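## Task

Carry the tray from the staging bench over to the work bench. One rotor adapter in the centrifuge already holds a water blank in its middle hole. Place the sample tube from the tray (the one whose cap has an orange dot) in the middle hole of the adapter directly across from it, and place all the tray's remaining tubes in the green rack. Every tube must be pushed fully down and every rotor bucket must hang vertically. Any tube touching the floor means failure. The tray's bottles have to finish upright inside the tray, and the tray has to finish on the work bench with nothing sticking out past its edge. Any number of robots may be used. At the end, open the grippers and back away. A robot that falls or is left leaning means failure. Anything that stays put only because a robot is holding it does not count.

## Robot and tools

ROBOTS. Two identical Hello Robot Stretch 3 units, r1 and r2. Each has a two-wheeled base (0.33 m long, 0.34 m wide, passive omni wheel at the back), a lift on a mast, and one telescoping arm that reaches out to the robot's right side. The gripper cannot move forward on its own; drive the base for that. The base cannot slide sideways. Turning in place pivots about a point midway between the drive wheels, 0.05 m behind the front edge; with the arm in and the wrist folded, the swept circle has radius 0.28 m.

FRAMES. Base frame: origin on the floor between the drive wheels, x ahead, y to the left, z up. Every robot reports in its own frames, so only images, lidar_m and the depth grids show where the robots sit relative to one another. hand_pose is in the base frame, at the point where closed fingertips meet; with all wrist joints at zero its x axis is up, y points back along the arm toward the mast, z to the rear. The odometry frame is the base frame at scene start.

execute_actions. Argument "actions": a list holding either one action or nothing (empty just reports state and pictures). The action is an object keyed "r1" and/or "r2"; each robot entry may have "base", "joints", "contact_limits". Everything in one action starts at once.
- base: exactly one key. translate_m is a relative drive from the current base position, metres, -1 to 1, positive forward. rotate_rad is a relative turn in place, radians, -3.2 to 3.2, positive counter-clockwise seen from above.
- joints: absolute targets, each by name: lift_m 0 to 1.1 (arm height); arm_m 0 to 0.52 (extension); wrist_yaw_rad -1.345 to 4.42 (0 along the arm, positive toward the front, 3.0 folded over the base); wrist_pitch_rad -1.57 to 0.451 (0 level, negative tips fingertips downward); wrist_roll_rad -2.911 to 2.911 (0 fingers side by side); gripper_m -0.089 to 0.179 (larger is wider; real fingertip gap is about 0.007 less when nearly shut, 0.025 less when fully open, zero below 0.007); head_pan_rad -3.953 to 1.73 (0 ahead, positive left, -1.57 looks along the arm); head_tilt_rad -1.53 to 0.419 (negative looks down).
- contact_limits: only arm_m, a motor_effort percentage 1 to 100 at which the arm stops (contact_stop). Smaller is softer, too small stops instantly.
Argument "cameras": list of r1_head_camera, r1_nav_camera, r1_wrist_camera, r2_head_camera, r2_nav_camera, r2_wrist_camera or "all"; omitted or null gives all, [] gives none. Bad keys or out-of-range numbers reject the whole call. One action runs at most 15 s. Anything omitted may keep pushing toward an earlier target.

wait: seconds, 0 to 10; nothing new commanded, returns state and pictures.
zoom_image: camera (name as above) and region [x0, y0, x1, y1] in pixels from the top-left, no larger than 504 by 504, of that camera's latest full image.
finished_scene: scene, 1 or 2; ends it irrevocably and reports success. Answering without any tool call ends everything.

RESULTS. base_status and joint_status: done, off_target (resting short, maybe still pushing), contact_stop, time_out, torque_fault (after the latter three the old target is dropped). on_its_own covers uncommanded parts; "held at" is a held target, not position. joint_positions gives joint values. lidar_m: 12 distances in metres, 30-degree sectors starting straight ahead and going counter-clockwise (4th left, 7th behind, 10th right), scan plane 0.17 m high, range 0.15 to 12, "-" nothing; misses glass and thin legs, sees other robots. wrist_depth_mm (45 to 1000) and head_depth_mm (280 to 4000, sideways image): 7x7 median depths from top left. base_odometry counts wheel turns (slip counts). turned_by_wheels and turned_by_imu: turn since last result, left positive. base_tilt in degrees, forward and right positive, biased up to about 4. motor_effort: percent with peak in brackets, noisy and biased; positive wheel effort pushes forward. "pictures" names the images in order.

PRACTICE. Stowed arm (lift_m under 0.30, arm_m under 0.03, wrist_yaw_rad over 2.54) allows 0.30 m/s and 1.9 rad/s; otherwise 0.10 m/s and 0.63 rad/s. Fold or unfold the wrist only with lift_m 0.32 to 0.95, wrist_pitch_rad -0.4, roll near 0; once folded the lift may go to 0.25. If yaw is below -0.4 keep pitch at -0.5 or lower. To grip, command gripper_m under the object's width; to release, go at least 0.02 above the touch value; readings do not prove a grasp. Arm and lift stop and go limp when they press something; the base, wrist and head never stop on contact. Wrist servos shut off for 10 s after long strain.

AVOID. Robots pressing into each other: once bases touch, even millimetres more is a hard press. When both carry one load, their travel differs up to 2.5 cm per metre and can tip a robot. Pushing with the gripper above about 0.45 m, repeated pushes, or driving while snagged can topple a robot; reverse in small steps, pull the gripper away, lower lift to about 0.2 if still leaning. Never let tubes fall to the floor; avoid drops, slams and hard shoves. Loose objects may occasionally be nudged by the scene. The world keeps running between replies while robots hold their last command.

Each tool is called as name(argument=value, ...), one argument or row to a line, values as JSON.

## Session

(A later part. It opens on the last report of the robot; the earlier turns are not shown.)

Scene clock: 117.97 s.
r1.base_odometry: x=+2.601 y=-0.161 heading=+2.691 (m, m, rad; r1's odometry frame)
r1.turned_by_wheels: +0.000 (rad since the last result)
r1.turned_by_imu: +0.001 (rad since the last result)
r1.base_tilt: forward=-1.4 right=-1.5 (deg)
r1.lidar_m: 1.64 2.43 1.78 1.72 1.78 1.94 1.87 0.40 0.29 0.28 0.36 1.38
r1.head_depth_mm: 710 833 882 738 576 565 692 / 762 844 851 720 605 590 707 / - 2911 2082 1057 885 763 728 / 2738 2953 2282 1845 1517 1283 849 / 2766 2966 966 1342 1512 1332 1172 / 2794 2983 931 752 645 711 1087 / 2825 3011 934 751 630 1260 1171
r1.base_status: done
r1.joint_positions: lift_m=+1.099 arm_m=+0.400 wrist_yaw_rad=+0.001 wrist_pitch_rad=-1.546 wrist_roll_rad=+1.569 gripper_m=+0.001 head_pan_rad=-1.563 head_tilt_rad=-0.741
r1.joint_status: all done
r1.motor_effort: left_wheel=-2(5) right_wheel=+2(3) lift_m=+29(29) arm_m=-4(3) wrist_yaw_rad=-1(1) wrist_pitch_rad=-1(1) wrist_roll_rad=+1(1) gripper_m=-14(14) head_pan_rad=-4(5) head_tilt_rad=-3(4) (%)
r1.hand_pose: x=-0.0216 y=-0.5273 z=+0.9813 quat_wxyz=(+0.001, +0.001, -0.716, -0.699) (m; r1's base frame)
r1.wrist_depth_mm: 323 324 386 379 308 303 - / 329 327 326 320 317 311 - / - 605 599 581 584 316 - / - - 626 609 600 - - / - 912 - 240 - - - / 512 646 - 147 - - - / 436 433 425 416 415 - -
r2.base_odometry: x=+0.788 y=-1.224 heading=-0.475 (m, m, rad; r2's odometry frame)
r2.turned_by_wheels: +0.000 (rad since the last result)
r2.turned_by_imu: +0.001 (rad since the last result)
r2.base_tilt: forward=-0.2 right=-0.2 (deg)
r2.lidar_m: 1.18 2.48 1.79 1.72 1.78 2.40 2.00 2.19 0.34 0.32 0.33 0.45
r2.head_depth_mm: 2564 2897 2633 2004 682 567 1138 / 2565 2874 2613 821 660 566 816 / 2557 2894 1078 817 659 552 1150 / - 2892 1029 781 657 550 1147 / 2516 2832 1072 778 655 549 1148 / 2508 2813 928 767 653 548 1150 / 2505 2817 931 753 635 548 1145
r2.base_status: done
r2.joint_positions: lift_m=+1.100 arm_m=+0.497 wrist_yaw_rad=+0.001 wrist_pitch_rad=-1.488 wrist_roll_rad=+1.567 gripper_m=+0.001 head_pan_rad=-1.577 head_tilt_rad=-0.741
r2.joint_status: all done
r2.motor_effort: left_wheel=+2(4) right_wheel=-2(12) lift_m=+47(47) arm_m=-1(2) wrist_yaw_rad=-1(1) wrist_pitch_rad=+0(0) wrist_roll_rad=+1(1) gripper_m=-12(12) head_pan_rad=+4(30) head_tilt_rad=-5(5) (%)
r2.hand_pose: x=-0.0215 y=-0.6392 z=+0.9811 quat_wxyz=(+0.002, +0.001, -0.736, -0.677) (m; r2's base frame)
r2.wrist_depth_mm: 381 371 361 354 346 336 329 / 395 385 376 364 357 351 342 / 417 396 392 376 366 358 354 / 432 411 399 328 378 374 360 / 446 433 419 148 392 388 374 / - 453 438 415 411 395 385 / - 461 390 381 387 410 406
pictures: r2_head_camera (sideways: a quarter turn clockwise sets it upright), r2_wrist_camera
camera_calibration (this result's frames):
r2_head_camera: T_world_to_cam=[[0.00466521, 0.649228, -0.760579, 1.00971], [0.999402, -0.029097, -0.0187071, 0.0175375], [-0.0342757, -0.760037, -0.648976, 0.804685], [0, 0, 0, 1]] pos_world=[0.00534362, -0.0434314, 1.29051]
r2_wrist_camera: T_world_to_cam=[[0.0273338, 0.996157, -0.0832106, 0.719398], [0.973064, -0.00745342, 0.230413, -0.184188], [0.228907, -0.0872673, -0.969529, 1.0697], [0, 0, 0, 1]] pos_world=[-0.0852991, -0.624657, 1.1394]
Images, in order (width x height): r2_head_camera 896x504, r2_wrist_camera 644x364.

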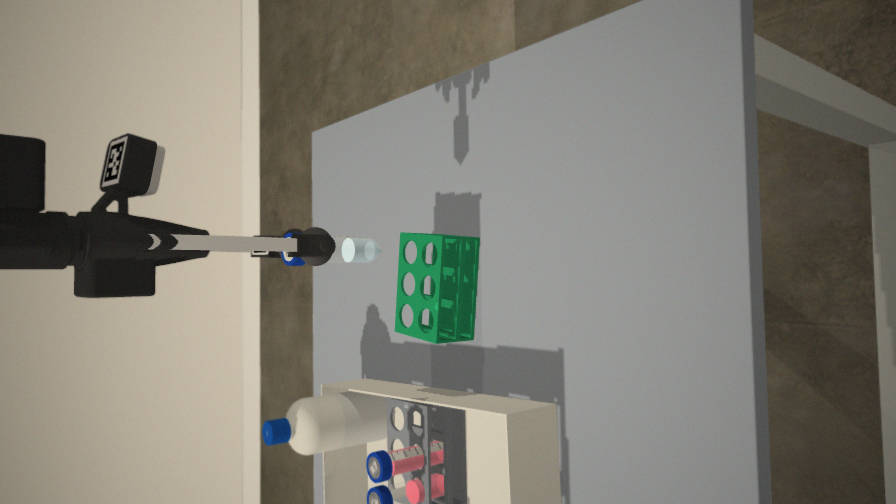

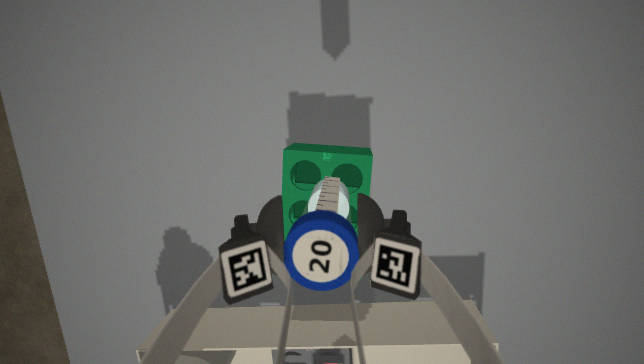

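execute_actions(
  actions=[
    {"r1":{"base":{"translate_m":-0.15}},"r2":{"joints":{"arm_m":0.485,"lift_m":1.05}}},
  ],
  cameras=["r2_wrist_camera","r2_head_camera"],
)

zoom_image(
  camera="r2_head_camera",
  region=[300, 180, 540, 360],
)

Scene clock: 122.03 s.
r1.base_odometry: x=+2.736 y=-0.227 heading=+2.691 (m, m, rad; r1's odometry frame)
r1.turned_by_wheels: +0.000 (rad since the last result)
r1.turned_by_imu: +0.000 (rad since the last result)
r1.base_tilt: forward=-1.4 right=-1.5 (deg)
r1.lidar_m: 1.79 2.42 1.78 1.72 1.79 1.78 1.72 0.40 0.29 0.28 0.29 0.46
r1.head_depth_mm: 708 833 887 749 619 563 684 / 759 845 906 757 576 569 705 / - 849 798 754 577 578 726 / 2704 2892 2148 706 576 585 748 / 2777 2984 2299 1711 884 760 776 / 2792 2991 1167 1746 1516 1312 1128 / 2835 3019 931 817 1552 1332 1057
r1.base_status: done
r1.joint_positions: lift_m=+1.099 arm_m=+0.400 wrist_yaw_rad=+0.001 wrist_pitch_rad=-1.546 wrist_roll_rad=+1.569 gripper_m=+0.001 head_pan_rad=-1.563 head_tilt_rad=-0.741
r1.joint_status: not commanded
r1.motor_effort: left_wheel=-2(6) right_wheel=+1(4) lift_m=+29(29) arm_m=-4(4) wrist_yaw_rad=-2(1) wrist_pitch_rad=-2(1) wrist_roll_rad=+1(0) gripper_m=-14(14) head_pan_rad=-5(5) head_tilt_rad=-4(3) (%)
r1.hand_pose: x=-0.0216 y=-0.5273 z=+0.9813 quat_wxyz=(+0.001, +0.001, -0.716, -0.699) (m; r1's base frame)
r1.wrist_depth_mm: 334 354 366 366 347 306 - / 334 390 383 379 381 314 - / 338 396 394 387 382 316 - / 353 350 435 433 335 332 - / 358 356 348 241 334 344 - / - - - 146 - - - / - - - - - - -
r2.base_odometry: x=+0.788 y=-1.224 heading=-0.475 (m, m, rad; r2's odometry frame)
r2.turned_by_wheels: +0.000 (rad since the last result)
r2.turned_by_imu: +0.000 (rad since the last result)
r2.base_tilt: forward=-0.2 right=-0.2 (deg)
r2.lidar_m: 1.18 2.49 1.79 1.72 1.78 2.40 1.99 2.20 0.34 0.32 0.33 0.45
r2.head_depth_mm: - 2896 2618 1997 680 566 1138 / 2622 2851 2624 820 659 567 816 / - 2932 1078 816 658 552 1152 / - - 1074 779 657 550 1157 / 2542 2846 1070 781 653 549 1145 / 2523 2842 926 770 654 548 1143 / 2513 2790 936 752 635 546 1144
r2.base_status: not commanded
r2.joint_positions: lift_m=+1.050 arm_m=+0.485 wrist_yaw_rad=+0.001 wrist_pitch_rad=-1.488 wrist_roll_rad=+1.567 gripper_m=+0.001 head_pan_rad=-1.577 head_tilt_rad=-0.741
r2.joint_status: all done
r2.motor_effort: left_wheel=+2(2) right_wheel=-2(2) lift_m=+36(40) arm_m=-1(3) wrist_yaw_rad=+0(1) wrist_pitch_rad=+0(0) wrist_roll_rad=+1(1) gripper_m=-12(12) head_pan_rad=+5(4) head_tilt_rad=-4(5) (%)
r2.hand_pose: x=-0.0215 y=-0.6272 z=+0.9315 quat_wxyz=(+0.002, +0.001, -0.736, -0.677) (m; r2's base frame)
r2.wrist_depth_mm: 334 322 315 305 300 292 286 / 341 333 324 315 310 301 295 / 353 349 341 329 318 313 304 / 368 359 345 275 329 321 316 / 386 376 363 148 339 334 324 / 400 390 380 297 361 342 335 / 422 402 373 366 349 358 351
pictures: r2_head_camera (sideways: a quarter turn clockwise sets it upright), r2_wrist_camera
camera_calibration (this result's frames):
r2_head_camera: T_world_to_cam=[[0.00465267, 0.649229, -0.760579, 1.00971], [0.999402, -0.0290777, -0.0187071, 0.0175375], [-0.0342611, -0.760037, -0.648976, 0.804684], [0, 0, 0, 1]] pos_world=[0.00534446, -0.0434314, 1.29051]
r2_wrist_camera: T_world_to_cam=[[0.0273339, 0.996157, -0.0832105, 0.703314], [0.973064, -0.00745353, 0.230413, -0.172665], [0.228907, -0.0872672, -0.969529, 1.02264], [0, 0, 0, 1]] pos_world=[-0.0852991, -0.612656, 1.08978]
Images, in order (width x height): r2_head_camera 896x504, r2_wrist_camera 644x364.

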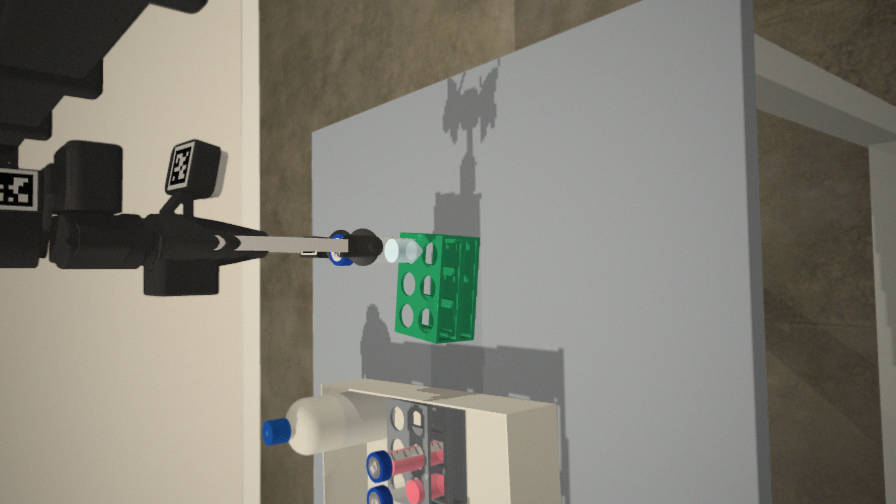

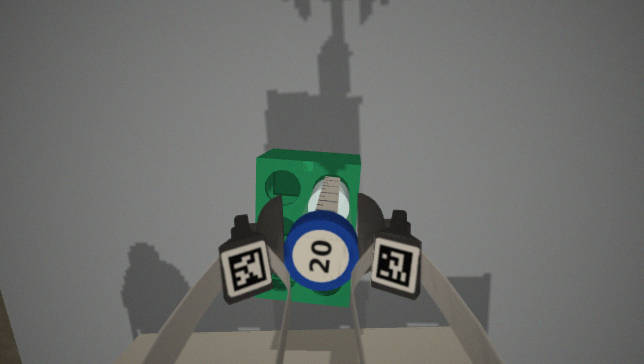

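Region (300, 180, 540, 360) of r2_head_camera's 896x504 image, scaled by 2.100, with more detail than that image has; it fills the top 378 rows of this view, and the rest is white.

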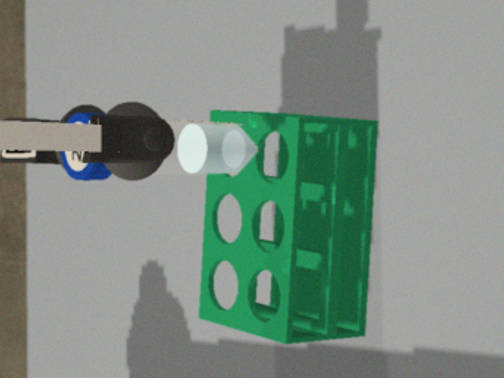

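execute_actions(
  actions=[
    {"r1":{"base":{"translate_m":-0.12}},"r2":{"base":{"translate_m":0.003},"joints":{"lift_m":0.988}}},
  ],
  cameras=["r1_wrist_camera","r2_head_camera"],
)

execute_actions(
  actions=[
    {"r2":{"joints":{"gripper_m":0.07}}},
  ],
  cameras=[],
)

execute_actions(
  actions=[
    {"r2":{"joints":{"lift_m":1.04}}},
  ],
  cameras=[],
)

Scene clock: 125.27 s.
r1.base_odometry: x=+2.844 y=-0.279 heading=+2.691 (m, m, rad; r1's odometry frame)
r1.turned_by_wheels: +0.000 (rad since the last result)
r1.turned_by_imu: +0.000 (rad since the last result)
r1.base_tilt: forward=-1.5 right=-1.5 (deg)
r1.lidar_m: 1.90 2.42 1.79 1.72 1.79 1.65 1.60 0.40 0.29 0.28 0.29 0.40
r1.head_depth_mm: 708 833 884 747 645 561 681 / 764 844 905 749 629 570 701 / - 849 838 760 571 577 723 / 751 857 885 750 576 585 749 / 772 900 853 727 576 592 772 / 2784 3005 2294 1124 576 598 799 / 2811 2999 1206 1754 1556 762 867
r1.base_status: done
r1.joint_positions: lift_m=+1.099 arm_m=+0.400 wrist_yaw_rad=+0.001 wrist_pitch_rad=-1.546 wrist_roll_rad=+1.569 gripper_m=+0.001 head_pan_rad=-1.563 head_tilt_rad=-0.741
r1.joint_status: not commanded
r1.motor_effort: left_wheel=-2(5) right_wheel=+1(3) lift_m=+29(29) arm_m=-4(4) wrist_yaw_rad=-2(1) wrist_pitch_rad=-1(2) wrist_roll_rad=+0(1) gripper_m=-14(14) head_pan_rad=-5(5) head_tilt_rad=-5(3) (%)
r1.hand_pose: x=-0.0216 y=-0.5273 z=+0.9813 quat_wxyz=(+0.001, +0.001, -0.716, -0.699) (m; r1's base frame)
r1.wrist_depth_mm: 322 383 375 372 370 301 - / 337 393 388 380 386 310 - / 345 379 378 389 400 319 - / 353 419 401 401 397 330 - / 360 403 420 240 375 341 - / 370 374 418 146 351 - - / 384 382 371 365 359 - -
r2.base_odometry: x=+0.791 y=-1.226 heading=-0.475 (m, m, rad; r2's odometry frame)
r2.turned_by_wheels: +0.000 (rad since the last result)
r2.turned_by_imu: +0.000 (rad since the last result)
r2.base_tilt: forward=-0.2 right=-0.2 (deg)
r2.lidar_m: 1.18 2.48 1.79 1.72 1.77 2.40 1.99 2.19 0.34 0.32 0.33 0.45
r2.head_depth_mm: 2559 - - 1981 679 568 1130 / 2483 2990 2640 819 659 565 827 / 2484 2914 1035 818 659 551 1150 / 2493 - 1028 768 657 550 1147 / 2534 2809 1068 787 655 549 1149 / 2511 2840 901 765 653 548 1146 / 2515 2804 935 753 634 547 1148
r2.base_status: done
r2.joint_positions: lift_m=+0.988 arm_m=+0.485 wrist_yaw_rad=+0.001 wrist_pitch_rad=-1.485 wrist_roll_rad=+1.567 gripper_m=+0.001 head_pan_rad=-1.577 head_tilt_rad=-0.741
r2.joint_status: all done
r2.motor_effort: left_wheel=+1(6) right_wheel=-3(7) lift_m=+36(37) arm_m=-1(1) wrist_yaw_rad=+0(1) wrist_pitch_rad=-1(1) wrist_roll_rad=+1(1) gripper_m=-12(12) head_pan_rad=+4(4) head_tilt_rad=-4(4) (%)
r2.hand_pose: x=-0.0215 y=-0.6278 z=+0.8695 quat_wxyz=(+0.002, +0.001, -0.736, -0.677) (m; r2's base frame)
r2.wrist_depth_mm: 266 262 253 247 242 235 229 / 278 268 262 256 249 244 238 / 285 279 272 265 255 250 246 / 298 290 277 213 266 259 253 / 310 303 294 148 275 271 261 / 322 315 304 227 290 278 272 / 338 327 317 259 299 286 279
pictures: r1_wrist_camera, r2_head_camera (sideways: a quarter turn clockwise sets it upright)
camera_calibration (this result's frames):
r1_wrist_camera: T_world_to_cam=[[-0.0199172, 0.998425, -0.052456, 0.582825], [0.988807, 0.0274307, 0.14666, -0.0666608], [0.147867, -0.0489478, -0.987795, 1.11196], [0, 0, 0, 1]] pos_world=[-0.0868998, -0.52565, 1.13874]
r2_head_camera: T_world_to_cam=[[0.00464478, 0.649229, -0.760579, 1.00971], [0.999402, -0.0290656, -0.0187071, 0.0175375], [-0.0342518, -0.760038, -0.648976, 0.804685], [0, 0, 0, 1]] pos_world=[0.00534499, -0.0434315, 1.29051]
Images, in order (width x height): r1_wrist_camera 644x364, r2_head_camera 896x504.

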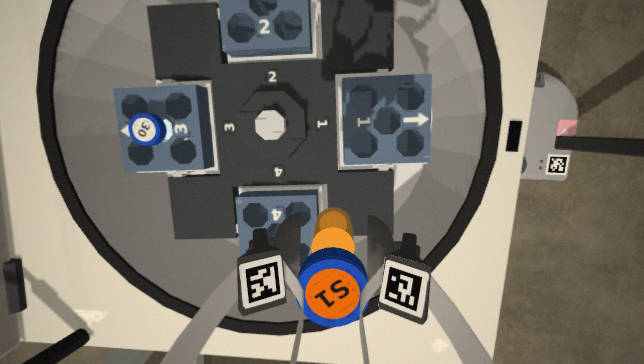

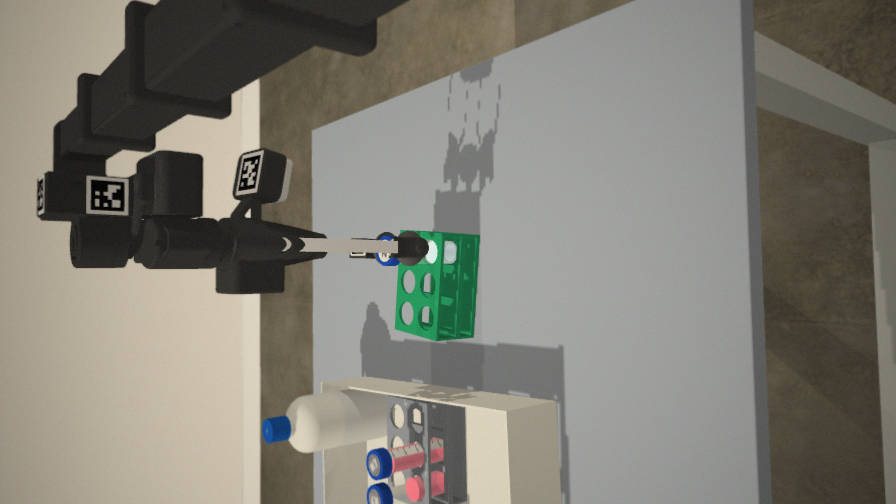

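Scene clock: 126.47 s.
r1.base_odometry: x=+2.844 y=-0.279 heading=+2.691 (m, m, rad; r1's odometry frame)
r1.turned_by_wheels: +0.000 (rad since the last result)
r1.turned_by_imu: +0.000 (rad since the last result)
r1.base_tilt: forward=-1.4 right=-1.5 (deg)
r1.lidar_m: 1.90 2.41 1.79 1.72 1.79 1.65 1.59 0.40 0.29 0.28 0.29 0.40
r1.head_depth_mm: 708 834 885 745 646 562 683 / 756 842 901 749 629 569 702 / - 849 838 758 571 577 724 / 751 858 884 751 576 583 748 / 771 900 852 727 575 591 770 / 2797 3008 2313 1117 576 598 798 / 2799 3044 1206 1753 1545 762 867
r1.base_status: not commanded
r1.joint_positions: lift_m=+1.099 arm_m=+0.400 wrist_yaw_rad=+0.001 wrist_pitch_rad=-1.546 wrist_roll_rad=+1.569 gripper_m=+0.001 head_pan_rad=-1.563 head_tilt_rad=-0.741
r1.joint_status: not commanded
r1.motor_effort: left_wheel=-1(2) right_wheel=+2(2) lift_m=+29(29) arm_m=-4(4) wrist_yaw_rad=-1(1) wrist_pitch_rad=-2(1) wrist_roll_rad=+0(1) gripper_m=-14(14) head_pan_rad=-5(5) head_tilt_rad=-4(4) (%)
r1.hand_pose: x=-0.0216 y=-0.5273 z=+0.9813 quat_wxyz=(+0.001, +0.001, -0.716, -0.699) (m; r1's base frame)
r1.wrist_depth_mm: 326 382 376 370 370 302 - / 336 398 387 381 391 311 - / 343 381 376 382 399 323 - / 352 410 409 404 400 328 - / 360 408 422 240 378 340 - / 370 372 419 146 347 - - / 382 379 372 373 362 - -
r2.base_odometry: x=+0.791 y=-1.226 heading=-0.475 (m, m, rad; r2's odometry frame)
r2.turned_by_wheels: +0.000 (rad since the last result)
r2.turned_by_imu: +0.000 (rad since the last result)
r2.base_tilt: forward=-0.2 right=-0.2 (deg)
r2.lidar_m: 1.18 2.48 1.79 1.72 1.77 2.40 2.00 2.19 0.34 0.32 0.33 0.45
r2.head_depth_mm: 2552 - - 1986 679 567 1137 / 2495 2963 2607 820 661 565 826 / 2472 2930 1036 816 659 552 1152 / 2501 - 1027 768 656 549 1149 / 2531 2846 1073 786 655 550 1151 / 2530 2795 907 764 655 549 1142 / 2532 2826 935 752 636 547 1148
r2.base_status: not commanded
r2.joint_positions: lift_m=+0.988 arm_m=+0.485 wrist_yaw_rad=+0.001 wrist_pitch_rad=-1.485 wrist_roll_rad=+1.567 gripper_m=+0.070 head_pan_rad=-1.577 head_tilt_rad=-0.741
r2.joint_status: all done
r2.motor_effort: left_wheel=+2(2) right_wheel=-2(1) lift_m=+36(36) arm_m=-1(1) wrist_yaw_rad=-1(0) wrist_pitch_rad=-1(1) wrist_roll_rad=+1(1) gripper_m=+0(80) head_pan_rad=+4(4) head_tilt_rad=-4(5) (%)
r2.hand_pose: x=-0.0215 y=-0.6278 z=+0.8695 quat_wxyz=(+0.002, +0.001, -0.736, -0.677) (m; r2's base frame)
r2.wrist_depth_mm: 265 261 253 248 241 235 230 / 276 270 262 256 252 242 238 / 287 281 273 265 259 251 245 / 298 290 277 215 265 259 253 / 311 302 290 156 276 269 261 / 325 317 251 228 289 277 271 / 342 326 316 261 299 290 282
pictures: none
No camera images: the call's "cameras" was empty. Leave "cameras" out to get every camera's image.

Scene clock: 127.77 s.
r1.base_odometry: x=+2.844 y=-0.279 heading=+2.691 (m, m, rad; r1's odometry frame)
r1.turned_by_wheels: +0.000 (rad since the last result)
r1.turned_by_imu: +0.000 (rad since the last result)
r1.base_tilt: forward=-1.5 right=-1.4 (deg)
r1.lidar_m: 1.91 2.42 1.78 1.72 1.79 1.65 1.60 0.40 0.29 0.28 0.29 0.40
r1.head_depth_mm: 706 832 884 746 645 561 682 / 757 843 904 748 627 570 700 / - 850 840 758 572 576 725 / 750 856 883 750 575 583 747 / 772 901 854 726 575 591 771 / 2784 2999 2286 1119 575 597 798 / 2819 3040 1212 1753 1548 764 869
r1.base_status: not commanded
r1.joint_positions: lift_m=+1.099 arm_m=+0.400 wrist_yaw_rad=+0.001 wrist_pitch_rad=-1.546 wrist_roll_rad=+1.569 gripper_m=+0.001 head_pan_rad=-1.563 head_tilt_rad=-0.741
r1.joint_status: not commanded
r1.motor_effort: left_wheel=-2(2) right_wheel=+2(2) lift_m=+29(29) arm_m=-4(4) wrist_yaw_rad=-1(1) wrist_pitch_rad=-1(1) wrist_roll_rad=+1(1) gripper_m=-14(14) head_pan_rad=-5(5) head_tilt_rad=-5(3) (%)
r1.hand_pose: x=-0.0216 y=-0.5273 z=+0.9813 quat_wxyz=(+0.001, +0.001, -0.716, -0.699) (m; r1's base frame)
r1.wrist_depth_mm: 323 381 373 362 370 302 - / 338 394 385 374 390 310 - / 343 380 378 382 402 321 - / 354 410 407 398 401 328 - / 360 410 420 240 373 339 - / 372 374 418 147 350 - - / 383 378 373 368 362 - -
r2.base_odometry: x=+0.791 y=-1.226 heading=-0.475 (m, m, rad; r2's odometry frame)
r2.turned_by_wheels: +0.000 (rad since the last result)
r2.turned_by_imu: +0.000 (rad since the last result)
r2.base_tilt: forward=-0.2 right=-0.2 (deg)
r2.lidar_m: 1.18 2.47 1.79 1.72 1.77 2.40 2.00 2.20 0.34 0.32 0.33 0.45
r2.head_depth_mm: - 2929 2614 1998 679 567 1132 / 2633 2874 2620 819 659 565 826 / - 2829 1082 816 658 552 1149 / 2522 - 1073 769 656 550 1153 / 2535 2838 1074 784 656 549 1150 / 2503 2820 900 764 652 549 1150 / 2518 2815 936 754 635 548 1143
r2.base_status: not commanded
r2.joint_positions: lift_m=+1.040 arm_m=+0.485 wrist_yaw_rad=+0.001 wrist_pitch_rad=-1.485 wrist_roll_rad=+1.567 gripper_m=+0.070 head_pan_rad=-1.577 head_tilt_rad=-0.741
r2.joint_status: all done
r2.motor_effort: left_wheel=+2(1) right_wheel=-2(2) lift_m=+47(50) arm_m=-1(1) wrist_yaw_rad=-1(1) wrist_pitch_rad=-1(1) wrist_roll_rad=+1(1) gripper_m=+0(0) head_pan_rad=+4(4) head_tilt_rad=-4(4) (%)
r2.hand_pose: x=-0.0215 y=-0.6278 z=+0.9211 quat_wxyz=(+0.002, +0.001, -0.736, -0.677) (m; r2's base frame)
r2.wrist_depth_mm: 321 312 305 296 288 283 275 / 330 321 314 309 300 291 287 / 343 337 324 316 311 299 291 / 359 346 338 262 321 312 306 / 374 360 333 278 333 321 313 / 393 376 363 291 348 334 326 / 408 390 370 360 345 342 338
pictures: none
No camera images: the call's "cameras" was empty. Leave "cameras" out to get every camera's image.

execute_actions(
  actions=[
    {"r1":{"base":{"translate_m":-0.085},"joints":{"arm_m":0.343,"lift_m":1.03,"head_tilt_rad":-0.9}},"r2":{"base":{"translate_m":0.246},"joints":{"arm_m":0.509,"lift_m":1.03}}},
  ],
  cameras=["r1_wrist_camera","r1_head_camera","r2_wrist_camera"],
)

Scene clock: 133.10 s.
r1.base_odometry: x=+2.921 y=-0.316 heading=+2.691 (m, m, rad; r1's odometry frame)
r1.turned_by_wheels: +0.000 (rad since the last result)
r1.turned_by_imu: +0.000 (rad since the last result)
r1.base_tilt: forward=-1.4 right=-1.5 (deg)
r1.lidar_m: 1.99 2.42 1.78 1.72 1.79 1.56 1.51 0.40 0.29 0.28 0.29 0.40
r1.head_depth_mm: 746 829 774 593 573 724 1096 / - 857 754 683 582 745 1126 / - 855 732 645 590 769 1133 / 799 869 799 662 597 795 1129 / 806 860 748 590 607 825 1135 / 809 837 752 597 615 854 1131 / 2807 2266 1283 597 623 886 1131
r1.base_status: done
r1.joint_positions: lift_m=+1.031 arm_m=+0.343 wrist_yaw_rad=+0.001 wrist_pitch_rad=-1.546 wrist_roll_rad=+1.569 gripper_m=+0.001 head_pan_rad=-1.563 head_tilt_rad=-0.889
r1.joint_status: all done
r1.motor_effort: left_wheel=-2(5) right_wheel=+1(5) lift_m=+10(25) arm_m=-4(6) wrist_yaw_rad=-1(1) wrist_pitch_rad=-2(1) wrist_roll_rad=+1(1) gripper_m=-14(14) head_pan_rad=-5(5) head_tilt_rad=-5(18) (%)
r1.hand_pose: x=-0.0216 y=-0.4703 z=+0.9125 quat_wxyz=(+0.001, +0.001, -0.716, -0.699) (m; r1's base frame)
r1.wrist_depth_mm: 303 330 328 337 241 239 - / 334 313 315 317 247 248 995 / 354 332 327 323 294 252 - / 320 337 330 306 303 262 - / 325 346 328 240 297 - - / 377 359 351 146 276 - - / 348 376 341 387 287 - -
r2.base_odometry: x=+1.010 y=-1.338 heading=-0.475 (m, m, rad; r2's odometry frame)
r2.turned_by_wheels: +0.000 (rad since the last result)
r2.turned_by_imu: -0.001 (rad since the last result)
r2.base_tilt: forward=-0.2 right=-0.3 (deg)
r2.lidar_m: 1.42 2.48 1.80 1.72 1.78 2.41 2.23 0.46 0.33 0.32 0.33 0.45
r2.head_depth_mm: - 2927 1086 772 662 554 1156 / - 2883 1079 785 660 552 1158 / - 2819 1077 787 648 551 1149 / - - 875 771 640 551 1152 / 2498 2847 1067 769 638 550 1149 / 2536 2831 1066 734 637 548 1143 / 2511 2827 1066 754 635 548 1147
r2.base_status: done
r2.joint_positions: lift_m=+1.030 arm_m=+0.509 wrist_yaw_rad=+0.001 wrist_pitch_rad=-1.485 wrist_roll_rad=+1.567 gripper_m=+0.070 head_pan_rad=-1.577 head_tilt_rad=-0.741
r2.joint_status: all done
r2.motor_effort: left_wheel=+2(5) right_wheel=-3(4) lift_m=+35(40) arm_m=+4(3) wrist_yaw_rad=+0(1) wrist_pitch_rad=-1(1) wrist_roll_rad=+1(1) gripper_m=+0(0) head_pan_rad=+4(4) head_tilt_rad=-4(5) (%)
r2.hand_pose: x=-0.0215 y=-0.6512 z=+0.9115 quat_wxyz=(+0.002, +0.001, -0.736, -0.677) (m; r2's base frame)
r2.wrist_depth_mm: 310 303 295 286 280 272 267 / 323 312 305 296 286 282 275 / 328 283 308 278 297 289 281 / 185 230 323 254 308 301 292 / 192 325 318 199 320 305 300 / 378 325 351 206 330 318 309 / 396 363 360 285 342 304 326
pictures: r1_head_camera (sideways: a quarter turn clockwise sets it upright), r1_wrist_camera, r2_wrist_camera
camera_calibration (this result's frames):
r1_head_camera: T_world_to_cam=[[-0.0544223, 0.809058, -0.585203, 0.782811], [0.997448, 0.0711756, 0.00564206, -0.0122402], [0.0462169, -0.583403, -0.810867, 1.01447], [0, 0, 0, 1]] pos_world=[0.0079256, -0.0406228, 1.28077]
r1_wrist_camera: T_world_to_cam=[[-0.0199173, 0.998424, -0.05246, 0.522314], [0.988807, 0.0274313, 0.146659, -0.0581372], [0.147867, -0.0489517, -0.987795, 1.04681], [0, 0, 0, 1]] pos_world=[-0.0868998, -0.468653, 1.06996]
r2_wrist_camera: T_world_to_cam=[[0.0273318, 0.995951, -0.0856477, 0.727658], [0.973064, -0.0068875, 0.230432, -0.167889], [0.228909, -0.0896388, -0.969312, 0.999422], [0, 0, 0, 1]] pos_world=[-0.0852989, -0.636281, 1.06976]
Images, in order (width x height): r1_head_camera 896x504, r1_wrist_camera 644x364, r2_wrist_camera 644x364.

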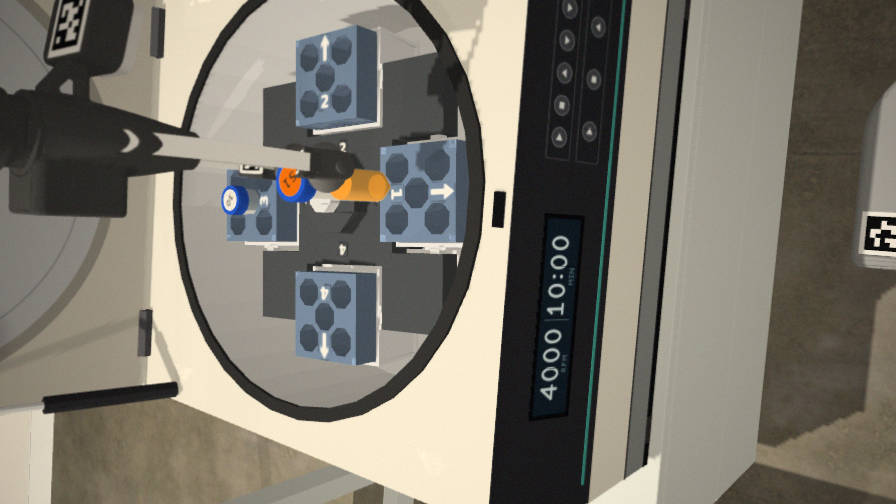

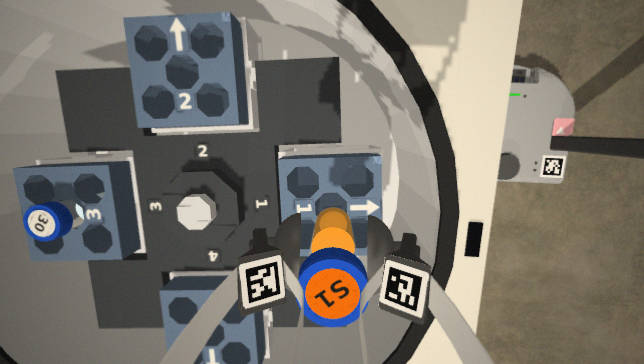

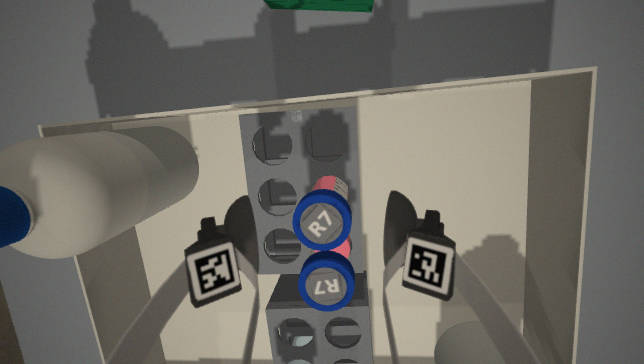

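execute_actions(
  actions=[
    {"r1":{"joints":{"lift_m":0.97}},"r2":{"joints":{"lift_m":0.988}}},
  ],
  cameras=["r1_head_camera"],
)

execute_actions(
  actions=[
    {"r1":{"joints":{"lift_m":0.92}},"r2":{"joints":{"gripper_m":0.0}}},
  ],
  cameras=["r1_head_camera","r2_wrist_camera"],
)

execute_actions(
  actions=[
    {"r1":{"joints":{"gripper_m":0.065}},"r2":{"joints":{"lift_m":1.1}}},
  ],
  cameras=["r1_wrist_camera","r2_wrist_camera"],
)

Scene clock: 136.90 s.
r1.base_odometry: x=+2.921 y=-0.316 heading=+2.691 (m, m, rad; r1's odometry frame)
r1.turned_by_wheels: +0.000 (rad since the last result)
r1.turned_by_imu: +0.000 (rad since the last result)
r1.base_tilt: forward=-1.4 right=-1.4 (deg)
r1.lidar_m: 1.99 2.42 1.78 1.72 1.79 1.56 1.51 0.40 0.29 0.28 0.29 0.40
r1.head_depth_mm: - 824 774 593 574 724 1095 / - 850 754 682 582 746 1129 / 785 - 775 639 590 769 1125 / 798 870 798 664 597 795 1130 / 807 860 747 591 606 823 1127 / 811 839 751 597 614 852 1127 / 2769 2288 1282 597 624 885 1129
r1.base_status: not commanded
r1.joint_positions: lift_m=+0.971 arm_m=+0.343 wrist_yaw_rad=+0.001 wrist_pitch_rad=-1.545 wrist_roll_rad=+1.569 gripper_m=+0.001 head_pan_rad=-1.563 head_tilt_rad=-0.889
r1.joint_status: all done
r1.motor_effort: left_wheel=-2(2) right_wheel=+1(1) lift_m=+10(10) arm_m=-4(4) wrist_yaw_rad=-1(2) wrist_pitch_rad=-2(2) wrist_roll_rad=+1(0) gripper_m=-12(14) head_pan_rad=-5(5) head_tilt_rad=-4(4) (%)
r1.hand_pose: x=-0.0216 y=-0.4706 z=+0.8525 quat_wxyz=(+0.001, +0.001, -0.716, -0.698) (m; r1's base frame)
r1.wrist_depth_mm: 292 233 264 308 184 184 905 / 264 238 256 256 225 188 912 / 271 271 262 263 297 192 957 / 274 273 270 262 263 197 - / 266 264 261 235 265 203 - / 295 292 288 147 252 209 - / 309 284 287 292 275 216 -
r2.base_odometry: x=+1.010 y=-1.338 heading=-0.475 (m, m, rad; r2's odometry frame)
r2.turned_by_wheels: +0.000 (rad since the last result)
r2.turned_by_imu: +0.000 (rad since the last result)
r2.base_tilt: forward=-0.2 right=-0.3 (deg)
r2.lidar_m: 1.42 2.48 1.80 1.72 1.78 2.41 2.24 0.46 0.33 0.32 0.33 0.45
r2.head_depth_mm: 2554 - 997 773 660 554 1157 / 2472 2993 1077 786 661 553 1155 / 2451 2902 1076 786 647 551 1155 / 2487 - 866 770 639 550 1151 / 2505 2829 1074 770 637 549 1150 / 2531 2819 1065 731 636 548 1151 / 2521 2829 1066 756 635 547 1148
r2.base_status: not commanded
r2.joint_positions: lift_m=+0.988 arm_m=+0.509 wrist_yaw_rad=+0.001 wrist_pitch_rad=-1.485 wrist_roll_rad=+1.567 gripper_m=+0.070 head_pan_rad=-1.577 head_tilt_rad=-0.741
r2.joint_status: all done
r2.motor_effort: left_wheel=+2(2) right_wheel=-3(3) lift_m=+35(35) arm_m=+4(4) wrist_yaw_rad=-1(2) wrist_pitch_rad=+0(1) wrist_roll_rad=+1(1) gripper_m=+1(1) head_pan_rad=+4(5) head_tilt_rad=-5(5) (%)
r2.hand_pose: x=-0.0215 y=-0.6512 z=+0.8695 quat_wxyz=(+0.002, +0.001, -0.736, -0.677) (m; r2's base frame)
r2.wrist_depth_mm: 266 260 255 247 242 236 230 / 277 271 262 254 247 241 202 / 247 272 262 207 254 248 205 / 177 230 268 210 264 256 209 / 175 294 284 153 275 268 214 / 255 307 285 162 285 274 228 / 273 318 314 163 296 283 232
pictures: r1_head_camera (sideways: a quarter turn clockwise sets it upright)
camera_calibration (this result's frames):
r1_head_camera: T_world_to_cam=[[-0.0544221, 0.809058, -0.585204, 0.782812], [0.997448, 0.0711753, 0.00564205, -0.0122402], [0.0462168, -0.583403, -0.810867, 1.01447], [0, 0, 0, 1]] pos_world=[0.00792559, -0.0406228, 1.28077]
Images, in order (width x height): r1_head_camera 896x504.

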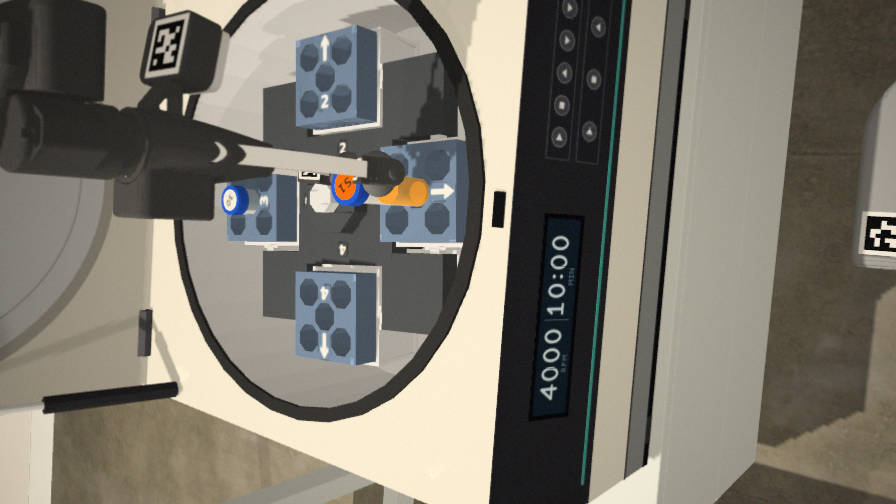

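Scene clock: 138.20 s.
r1.base_odometry: x=+2.921 y=-0.316 heading=+2.691 (m, m, rad; r1's odometry frame)
r1.turned_by_wheels: +0.000 (rad since the last result)
r1.turned_by_imu: +0.000 (rad since the last result)
r1.base_tilt: forward=-1.4 right=-1.5 (deg)
r1.lidar_m: 1.99 2.42 1.79 1.72 1.79 1.57 1.51 0.40 0.29 0.28 0.29 0.40
r1.head_depth_mm: - 829 766 593 574 725 1096 / - - 745 681 582 745 1128 / 792 - 737 642 590 769 1130 / 800 869 798 661 597 796 1127 / 807 861 747 591 606 823 1129 / 810 836 752 598 615 853 1132 / 2788 2279 1282 598 623 883 1133
r1.base_status: not commanded
r1.joint_positions: lift_m=+0.921 arm_m=+0.343 wrist_yaw_rad=+0.001 wrist_pitch_rad=-1.543 wrist_roll_rad=+1.569 gripper_m=+0.001 head_pan_rad=-1.563 head_tilt_rad=-0.889
r1.joint_status: all done
r1.motor_effort: left_wheel=-2(2) right_wheel=+1(2) lift_m=+10(10) arm_m=-4(4) wrist_yaw_rad=-1(1) wrist_pitch_rad=-3(3) wrist_roll_rad=+1(1) gripper_m=-14(14) head_pan_rad=-5(5) head_tilt_rad=-4(5) (%)
r1.hand_pose: x=-0.0216 y=-0.4711 z=+0.8025 quat_wxyz=(+0.001, +0.001, -0.717, -0.697) (m; r1's base frame)
r1.wrist_depth_mm: 184 182 204 237 173 135 136 / 191 187 206 206 226 138 138 / 221 217 217 212 304 143 142 / 225 221 220 206 232 151 146 / 230 205 224 198 264 158 151 / 239 216 234 146 235 161 156 / 247 241 239 235 262 160 -
r2.base_odometry: x=+1.010 y=-1.338 heading=-0.475 (m, m, rad; r2's odometry frame)
r2.turned_by_wheels: +0.000 (rad since the last result)
r2.turned_by_imu: +0.000 (rad since the last result)
r2.base_tilt: forward=-0.2 right=-0.2 (deg)
r2.lidar_m: 1.42 2.48 1.79 1.72 1.77 2.40 2.24 0.46 0.33 0.32 0.33 0.45
r2.head_depth_mm: 2557 - 994 770 663 554 1156 / 2487 2975 1089 785 659 552 1153 / 2480 2919 1079 786 648 551 1158 / 2476 - 866 770 639 550 1150 / 2544 2830 1067 769 638 549 1150 / 2513 2817 1065 732 635 548 1146 / 2503 2831 1056 757 634 547 1145
r2.base_status: not commanded
r2.joint_positions: lift_m=+0.988 arm_m=+0.509 wrist_yaw_rad=+0.001 wrist_pitch_rad=-1.485 wrist_roll_rad=+1.567 gripper_m=+0.001 head_pan_rad=-1.577 head_tilt_rad=-0.741
r2.joint_status: all done
r2.motor_effort: left_wheel=+1(2) right_wheel=-3(3) lift_m=+35(36) arm_m=+4(4) wrist_yaw_rad=-1(1) wrist_pitch_rad=-1(1) wrist_roll_rad=+1(1) gripper_m=-12(87) head_pan_rad=+4(5) head_tilt_rad=-5(5) (%)
r2.hand_pose: x=-0.0215 y=-0.6514 z=+0.8695 quat_wxyz=(+0.002, +0.001, -0.737, -0.676) (m; r2's base frame)
r2.wrist_depth_mm: 268 260 253 248 241 233 229 / 274 268 262 254 247 241 201 / 248 270 262 206 256 250 205 / 176 230 259 209 264 256 209 / 175 297 290 148 271 266 213 / 256 306 301 159 287 274 231 / 275 318 310 162 297 284 234
pictures: r1_head_camera (sideways: a quarter turn clockwise sets it upright), r2_wrist_camera
camera_calibration (this result's frames):
r1_head_camera: T_world_to_cam=[[-0.0544224, 0.809058, -0.585204, 0.782812], [0.997448, 0.0711757, 0.00564205, -0.0122402], [0.046217, -0.583403, -0.810867, 1.01447], [0, 0, 0, 1]] pos_world=[0.0079256, -0.0406228, 1.28077]
r2_wrist_camera: T_world_to_cam=[[0.0273365, 0.995884, -0.0864119, 0.724889], [0.973064, -0.00671518, 0.230438, -0.158103], [0.22891, -0.0903836, -0.969243, 0.95814], [0, 0, 0, 1]] pos_world=[-0.0852988, -0.636367, 1.02774]
Images, in order (width x height): r1_head_camera 896x504, r2_wrist_camera 644x364.

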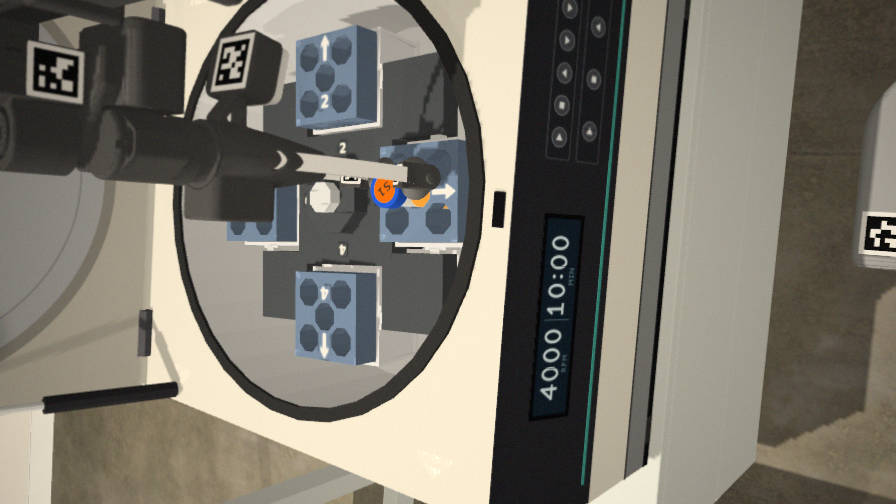

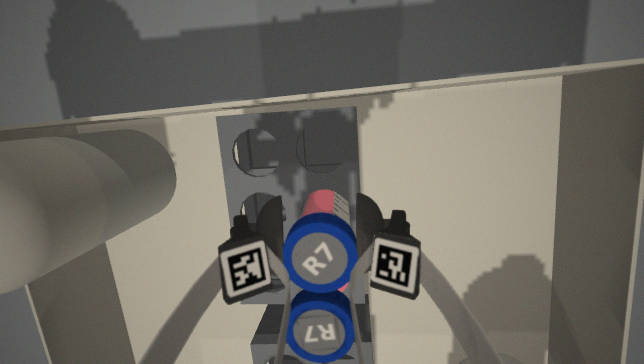

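Scene clock: 140.07 s.
r1.base_odometry: x=+2.921 y=-0.316 heading=+2.691 (m, m, rad; r1's odometry frame)
r1.turned_by_wheels: +0.000 (rad since the last result)
r1.turned_by_imu: +0.000 (rad since the last result)
r1.base_tilt: forward=-1.4 right=-1.4 (deg)
r1.lidar_m: 1.99 2.42 1.78 1.72 1.79 1.56 1.51 0.40 0.29 0.28 0.29 0.40
r1.head_depth_mm: - 831 763 592 573 724 1098 / - - 745 682 582 743 1127 / 790 - 738 642 589 768 1127 / 799 870 799 661 597 798 1128 / 807 858 747 592 606 824 1131 / 812 837 751 597 614 854 1133 / 2781 2293 1286 597 623 883 1131
r1.base_status: not commanded
r1.joint_positions: lift_m=+0.921 arm_m=+0.343 wrist_yaw_rad=+0.001 wrist_pitch_rad=-1.543 wrist_roll_rad=+1.569 gripper_m=+0.065 head_pan_rad=-1.563 head_tilt_rad=-0.889
r1.joint_status: all done
r1.motor_effort: left_wheel=-3(2) right_wheel=+1(2) lift_m=+10(11) arm_m=-4(4) wrist_yaw_rad=-1(2) wrist_pitch_rad=-3(3) wrist_roll_rad=+1(1) gripper_m=+0(90) head_pan_rad=-5(5) head_tilt_rad=-5(5) (%)
r1.hand_pose: x=-0.0216 y=-0.4711 z=+0.8025 quat_wxyz=(+0.001, +0.001, -0.717, -0.697) (m; r1's base frame)
r1.wrist_depth_mm: 184 181 203 237 173 135 135 / 190 185 207 207 224 138 139 / 220 218 215 212 303 142 142 / 228 221 219 206 234 151 147 / 232 206 224 195 236 158 151 / 240 214 - 169 210 161 156 / 248 244 238 236 257 159 -
r2.base_odometry: x=+1.010 y=-1.338 heading=-0.475 (m, m, rad; r2's odometry frame)
r2.turned_by_wheels: +0.000 (rad since the last result)
r2.turned_by_imu: +0.000 (rad since the last result)
r2.base_tilt: forward=-0.1 right=-0.2 (deg)
r2.lidar_m: 1.42 2.49 1.80 1.72 1.78 2.40 2.24 0.46 0.33 0.32 0.33 0.45
r2.head_depth_mm: 2576 2877 1084 769 662 555 1157 / 2588 2885 1082 785 661 552 1148 / 2544 2926 1081 785 649 551 1147 / - 2912 863 769 640 549 1151 / 2529 2832 1070 769 638 549 1150 / 2517 2827 1067 732 637 548 1144 / 2525 2789 1063 758 636 548 1151
r2.base_status: not commanded
r2.joint_positions: lift_m=+1.100 arm_m=+0.509 wrist_yaw_rad=+0.001 wrist_pitch_rad=-1.485 wrist_roll_rad=+1.567 gripper_m=+0.001 head_pan_rad=-1.577 head_tilt_rad=-0.741
r2.joint_status: all done
r2.motor_effort: left_wheel=+1(2) right_wheel=-3(3) lift_m=+48(51) arm_m=+4(4) wrist_yaw_rad=-1(1) wrist_pitch_rad=-2(2) wrist_roll_rad=+1(1) gripper_m=-12(12) head_pan_rad=+5(4) head_tilt_rad=-4(5) (%)
r2.hand_pose: x=-0.0215 y=-0.6514 z=+0.9811 quat_wxyz=(+0.002, +0.001, -0.737, -0.676) (m; r2's base frame)
r2.wrist_depth_mm: 384 374 364 340 343 337 329 / 393 386 377 367 355 347 337 / 413 299 380 352 364 350 353 / 425 257 400 333 374 365 360 / - 417 412 148 383 380 372 / - 448 442 351 409 392 391 / - 465 443 361 413 348 403
pictures: r1_wrist_camera, r2_wrist_camera
camera_calibration (this result's frames):
r1_wrist_camera: T_world_to_cam=[[-0.0199199, 0.998249, -0.0556947, 0.519881], [0.988806, 0.0279091, 0.146572, -0.0416787], [0.14787, -0.0521516, -0.987631, 0.936415], [0, 0, 0, 1]] pos_world=[-0.0868996, -0.468972, 0.959896]
r2_wrist_camera: T_world_to_cam=[[0.0273313, 0.995881, -0.086452, 0.734581], [0.973064, -0.00670086, 0.230439, -0.18381], [0.22891, -0.0904215, -0.969239, 1.06627], [0, 0, 0, 1]] pos_world=[-0.0852989, -0.636373, 1.13933]
Images, in order (width x height): r1_wrist_camera 644x364, r2_wrist_camera 644x364.

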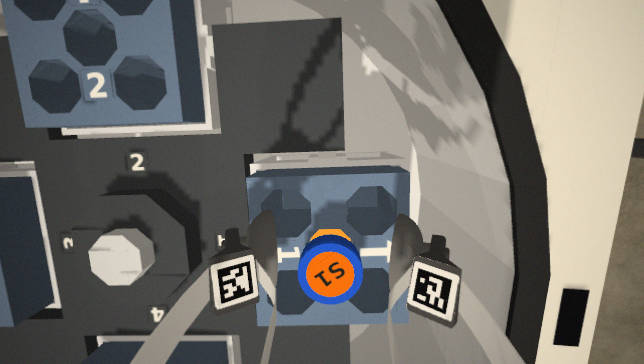

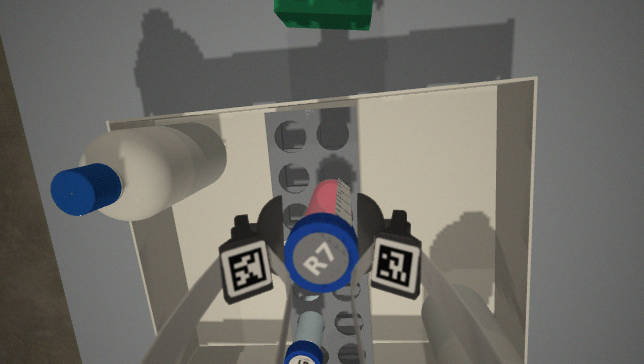

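execute_actions(
  actions=[
    {"r1":{"joints":{"lift_m":1.05}},"r2":{"base":{"translate_m":-0.208},"joints":{"arm_m":0.491}}},
  ],
  cameras=[],
)

execute_actions(
  actions=[
    {"r1":{"base":{"translate_m":0.1},"joints":{"arm_m":0.25,"wrist_roll_rad":0,"wrist_pitch_rad":-1.1}},"r2":{"joints":{"lift_m":1.05}}},
  ],
  cameras=["r2_wrist_camera","r2_head_camera"],
)

zoom_image(
  camera="r2_head_camera",
  region=[300, 160, 540, 340],
)

Scene clock: 145.27 s.
r1.base_odometry: x=+2.921 y=-0.316 heading=+2.691 (m, m, rad; r1's odometry frame)
r1.turned_by_wheels: +0.000 (rad since the last result)
r1.turned_by_imu: +0.000 (rad since the last result)
r1.base_tilt: forward=-1.4 right=-1.5 (deg)
r1.lidar_m: 1.99 2.42 1.78 1.72 1.79 1.56 1.51 0.40 0.29 0.28 0.29 0.40
r1.head_depth_mm: 819 832 773 593 575 723 1095 / 806 855 754 680 583 745 1124 / - 855 736 645 591 770 1133 / 800 871 800 661 598 795 1128 / 808 861 748 591 607 824 1130 / 813 837 751 597 616 854 1127 / 2813 2266 1282 598 623 883 1134
r1.base_status: not commanded
r1.joint_positions: lift_m=+1.049 arm_m=+0.343 wrist_yaw_rad=+0.001 wrist_pitch_rad=-1.543 wrist_roll_rad=+1.569 gripper_m=+0.065 head_pan_rad=-1.563 head_tilt_rad=-0.889
r1.joint_status: all done
r1.motor_effort: left_wheel=-2(2) right_wheel=+2(1) lift_m=+29(30) arm_m=-4(4) wrist_yaw_rad=-2(1) wrist_pitch_rad=-3(3) wrist_roll_rad=+1(1) gripper_m=+0(1) head_pan_rad=-5(5) head_tilt_rad=-5(5) (%)
r1.hand_pose: x=-0.0216 y=-0.4711 z=+0.9313 quat_wxyz=(+0.001, +0.001, -0.717, -0.697) (m; r1's base frame)
r1.wrist_depth_mm: 303 354 369 339 258 261 - / 348 341 331 336 265 265 - / 371 353 344 340 303 269 - / 358 355 347 322 320 - - / 358 368 344 340 325 - - / 380 384 - 373 392 - - / 348 395 362 396 307 - -
r2.base_odometry: x=+0.825 y=-1.243 heading=-0.475 (m, m, rad; r2's odometry frame)
r2.turned_by_wheels: +0.000 (rad since the last result)
r2.turned_by_imu: +0.001 (rad since the last result)
r2.base_tilt: forward=-0.1 right=-0.2 (deg)
r2.lidar_m: 1.18 2.48 1.79 1.72 1.78 2.40 2.04 2.23 0.34 0.32 0.33 0.45
r2.head_depth_mm: 2562 2911 2613 1908 661 567 1087 / 2564 2900 2511 822 661 565 957 / 2589 2906 1076 791 658 551 1155 / - 2945 1026 777 658 550 1154 / 2555 2826 1072 804 654 549 1152 / 2538 2838 866 761 639 549 1145 / 2521 2813 1058 761 634 547 1147
r2.base_status: done
r2.joint_positions: lift_m=+1.100 arm_m=+0.491 wrist_yaw_rad=+0.001 wrist_pitch_rad=-1.485 wrist_roll_rad=+1.567 gripper_m=+0.001 head_pan_rad=-1.577 head_tilt_rad=-0.741
r2.joint_status: all done
r2.motor_effort: left_wheel=+1(3) right_wheel=-2(9) lift_m=+48(48) arm_m=-2(2) wrist_yaw_rad=-1(0) wrist_pitch_rad=-1(2) wrist_roll_rad=+1(1) gripper_m=-12(12) head_pan_rad=+4(4) head_tilt_rad=-4(5) (%)
r2.hand_pose: x=-0.0215 y=-0.6340 z=+0.9811 quat_wxyz=(+0.002, +0.001, -0.737, -0.676) (m; r2's base frame)
r2.wrist_depth_mm: 380 373 360 353 345 337 330 / 399 384 375 364 359 348 341 / 415 403 393 315 368 361 350 / 427 418 402 335 383 372 360 / 449 426 423 149 394 383 374 / - 447 376 345 355 390 393 / - 468 431 397 425 407 403
pictures: none
No camera images: the call's "cameras" was empty. Leave "cameras" out to get every camera's image.

Scene clock: 147.23 s.
r1.base_odometry: x=+2.831 y=-0.272 heading=+2.691 (m, m, rad; r1's odometry frame)
r1.turned_by_wheels: +0.000 (rad since the last result)
r1.turned_by_imu: +0.000 (rad since the last result)
r1.base_tilt: forward=-1.5 right=-1.5 (deg)
r1.lidar_m: 1.89 2.42 1.78 1.72 1.79 1.67 1.61 0.40 0.29 0.28 0.29 0.54
r1.head_depth_mm: 781 854 763 664 575 725 1097 / - 857 738 639 583 749 1126 / 786 866 766 672 591 772 1125 / 798 846 765 595 599 797 1129 / 2578 878 713 596 608 826 1131 / 2771 2260 1847 635 691 857 1133 / 2808 1081 1817 1557 1391 1197 1130
r1.base_status: done
r1.joint_positions: lift_m=+1.049 arm_m=+0.250 wrist_yaw_rad=+0.001 wrist_pitch_rad=-1.109 wrist_roll_rad=+0.004 gripper_m=+0.065 head_pan_rad=-1.563 head_tilt_rad=-0.889
r1.joint_status: all done
r1.motor_effort: left_wheel=-2(4) right_wheel=+1(5) lift_m=+29(29) arm_m=-4(3) wrist_yaw_rad=-1(1) wrist_pitch_rad=+4(5) wrist_roll_rad=-1(2) gripper_m=+0(0) head_pan_rad=-5(5) head_tilt_rad=-5(5) (%)
r1.hand_pose: x=-0.0215 y=-0.4878 z=+0.9479 quat_wxyz=(+0.600, +0.372, -0.602, -0.373) (m; r1's base frame)
r1.wrist_depth_mm: 512 - 379 430 431 406 362 / 519 - 367 424 403 418 352 / - - 377 406 394 385 364 / - - 369 376 372 373 351 / - 319 318 372 364 364 353 / - 299 - 399 328 353 316 / 548 290 283 359 375 346 273
r2.base_odometry: x=+0.825 y=-1.243 heading=-0.475 (m, m, rad; r2's odometry frame)
r2.turned_by_wheels: +0.000 (rad since the last result)
r2.turned_by_imu: +0.000 (rad since the last result)
r2.base_tilt: forward=-0.2 right=-0.3 (deg)
r2.lidar_m: 1.18 2.48 1.79 1.72 1.77 2.40 2.03 2.23 0.34 0.32 0.33 0.45
r2.head_depth_mm: - 2910 2624 1926 662 567 1093 / 2632 2887 2490 819 660 565 954 / - 2867 1080 793 658 552 1150 / - - 1074 768 657 550 1154 / 2529 2832 1071 807 654 549 1149 / 2515 2815 860 762 638 549 1149 / 2517 2802 1063 760 635 548 1146
r2.base_status: not commanded
r2.joint_positions: lift_m=+1.050 arm_m=+0.491 wrist_yaw_rad=+0.001 wrist_pitch_rad=-1.485 wrist_roll_rad=+1.567 gripper_m=+0.001 head_pan_rad=-1.577 head_tilt_rad=-0.741
r2.joint_status: all done
r2.motor_effort: left_wheel=+2(1) right_wheel=-2(2) lift_m=+37(41) arm_m=-1(1) wrist_yaw_rad=-1(1) wrist_pitch_rad=-1(1) wrist_roll_rad=+1(1) gripper_m=-12(12) head_pan_rad=+5(4) head_tilt_rad=-5(5) (%)
r2.hand_pose: x=-0.0215 y=-0.6340 z=+0.9315 quat_wxyz=(+0.002, +0.001, -0.737, -0.676) (m; r2's base frame)
r2.wrist_depth_mm: 330 324 316 304 298 291 285 / 343 336 324 316 305 300 293 / 357 347 338 267 317 311 304 / 373 359 349 271 330 321 312 / 384 375 364 149 339 332 322 / 402 389 372 346 347 344 337 / 416 340 327 315 319 348 349
pictures: r2_head_camera (sideways: a quarter turn clockwise sets it upright), r2_wrist_camera
camera_calibration (this result's frames):
r2_head_camera: T_world_to_cam=[[0.00463309, 0.649229, -0.760579, 1.00971], [0.999403, -0.0290476, -0.0187071, 0.0175375], [-0.0342381, -0.760038, -0.648976, 0.804684], [0, 0, 0, 1]] pos_world=[0.00534577, -0.0434315, 1.29051]
r2_wrist_camera: T_world_to_cam=[[0.0273316, 0.995881, -0.086452, 0.712966], [0.973064, -0.00670108, 0.230439, -0.172259], [0.22891, -0.0904215, -0.969239, 1.01975], [0, 0, 0, 1]] pos_world=[-0.0852989, -0.618976, 1.08971]
Images, in order (width x height): r2_head_camera 896x504, r2_wrist_camera 644x364.

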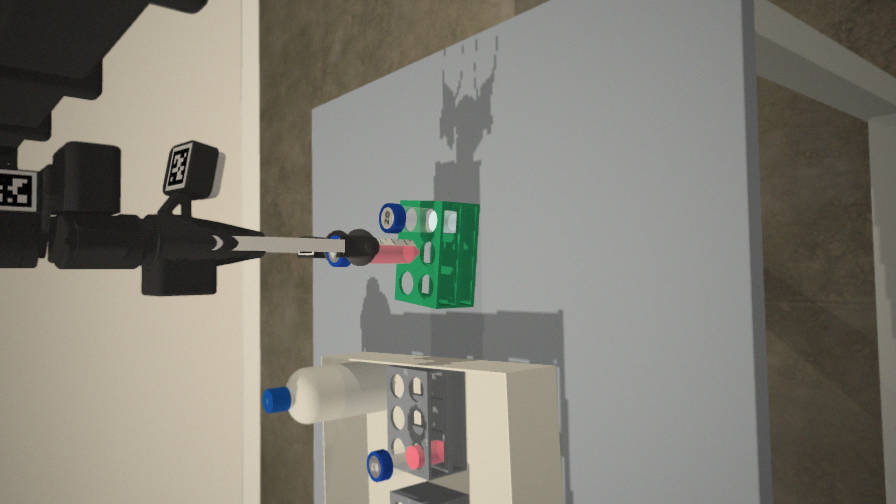

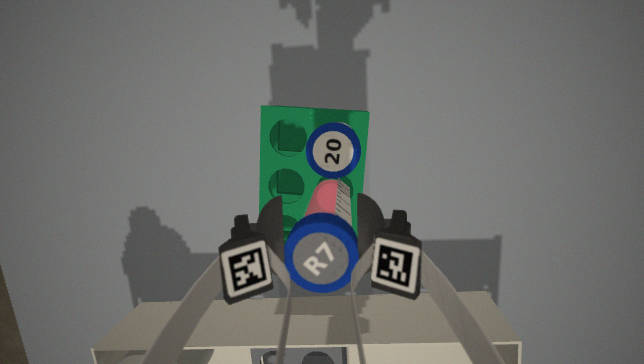

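Region (300, 160, 540, 340) of r2_head_camera's 896x504 image, scaled by 2.100, with more detail than that image has; it fills the top 378 rows of this view, and the rest is white.

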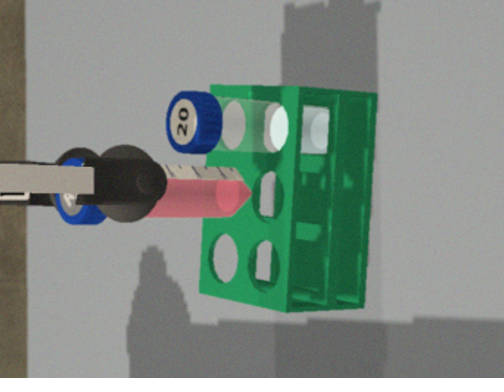

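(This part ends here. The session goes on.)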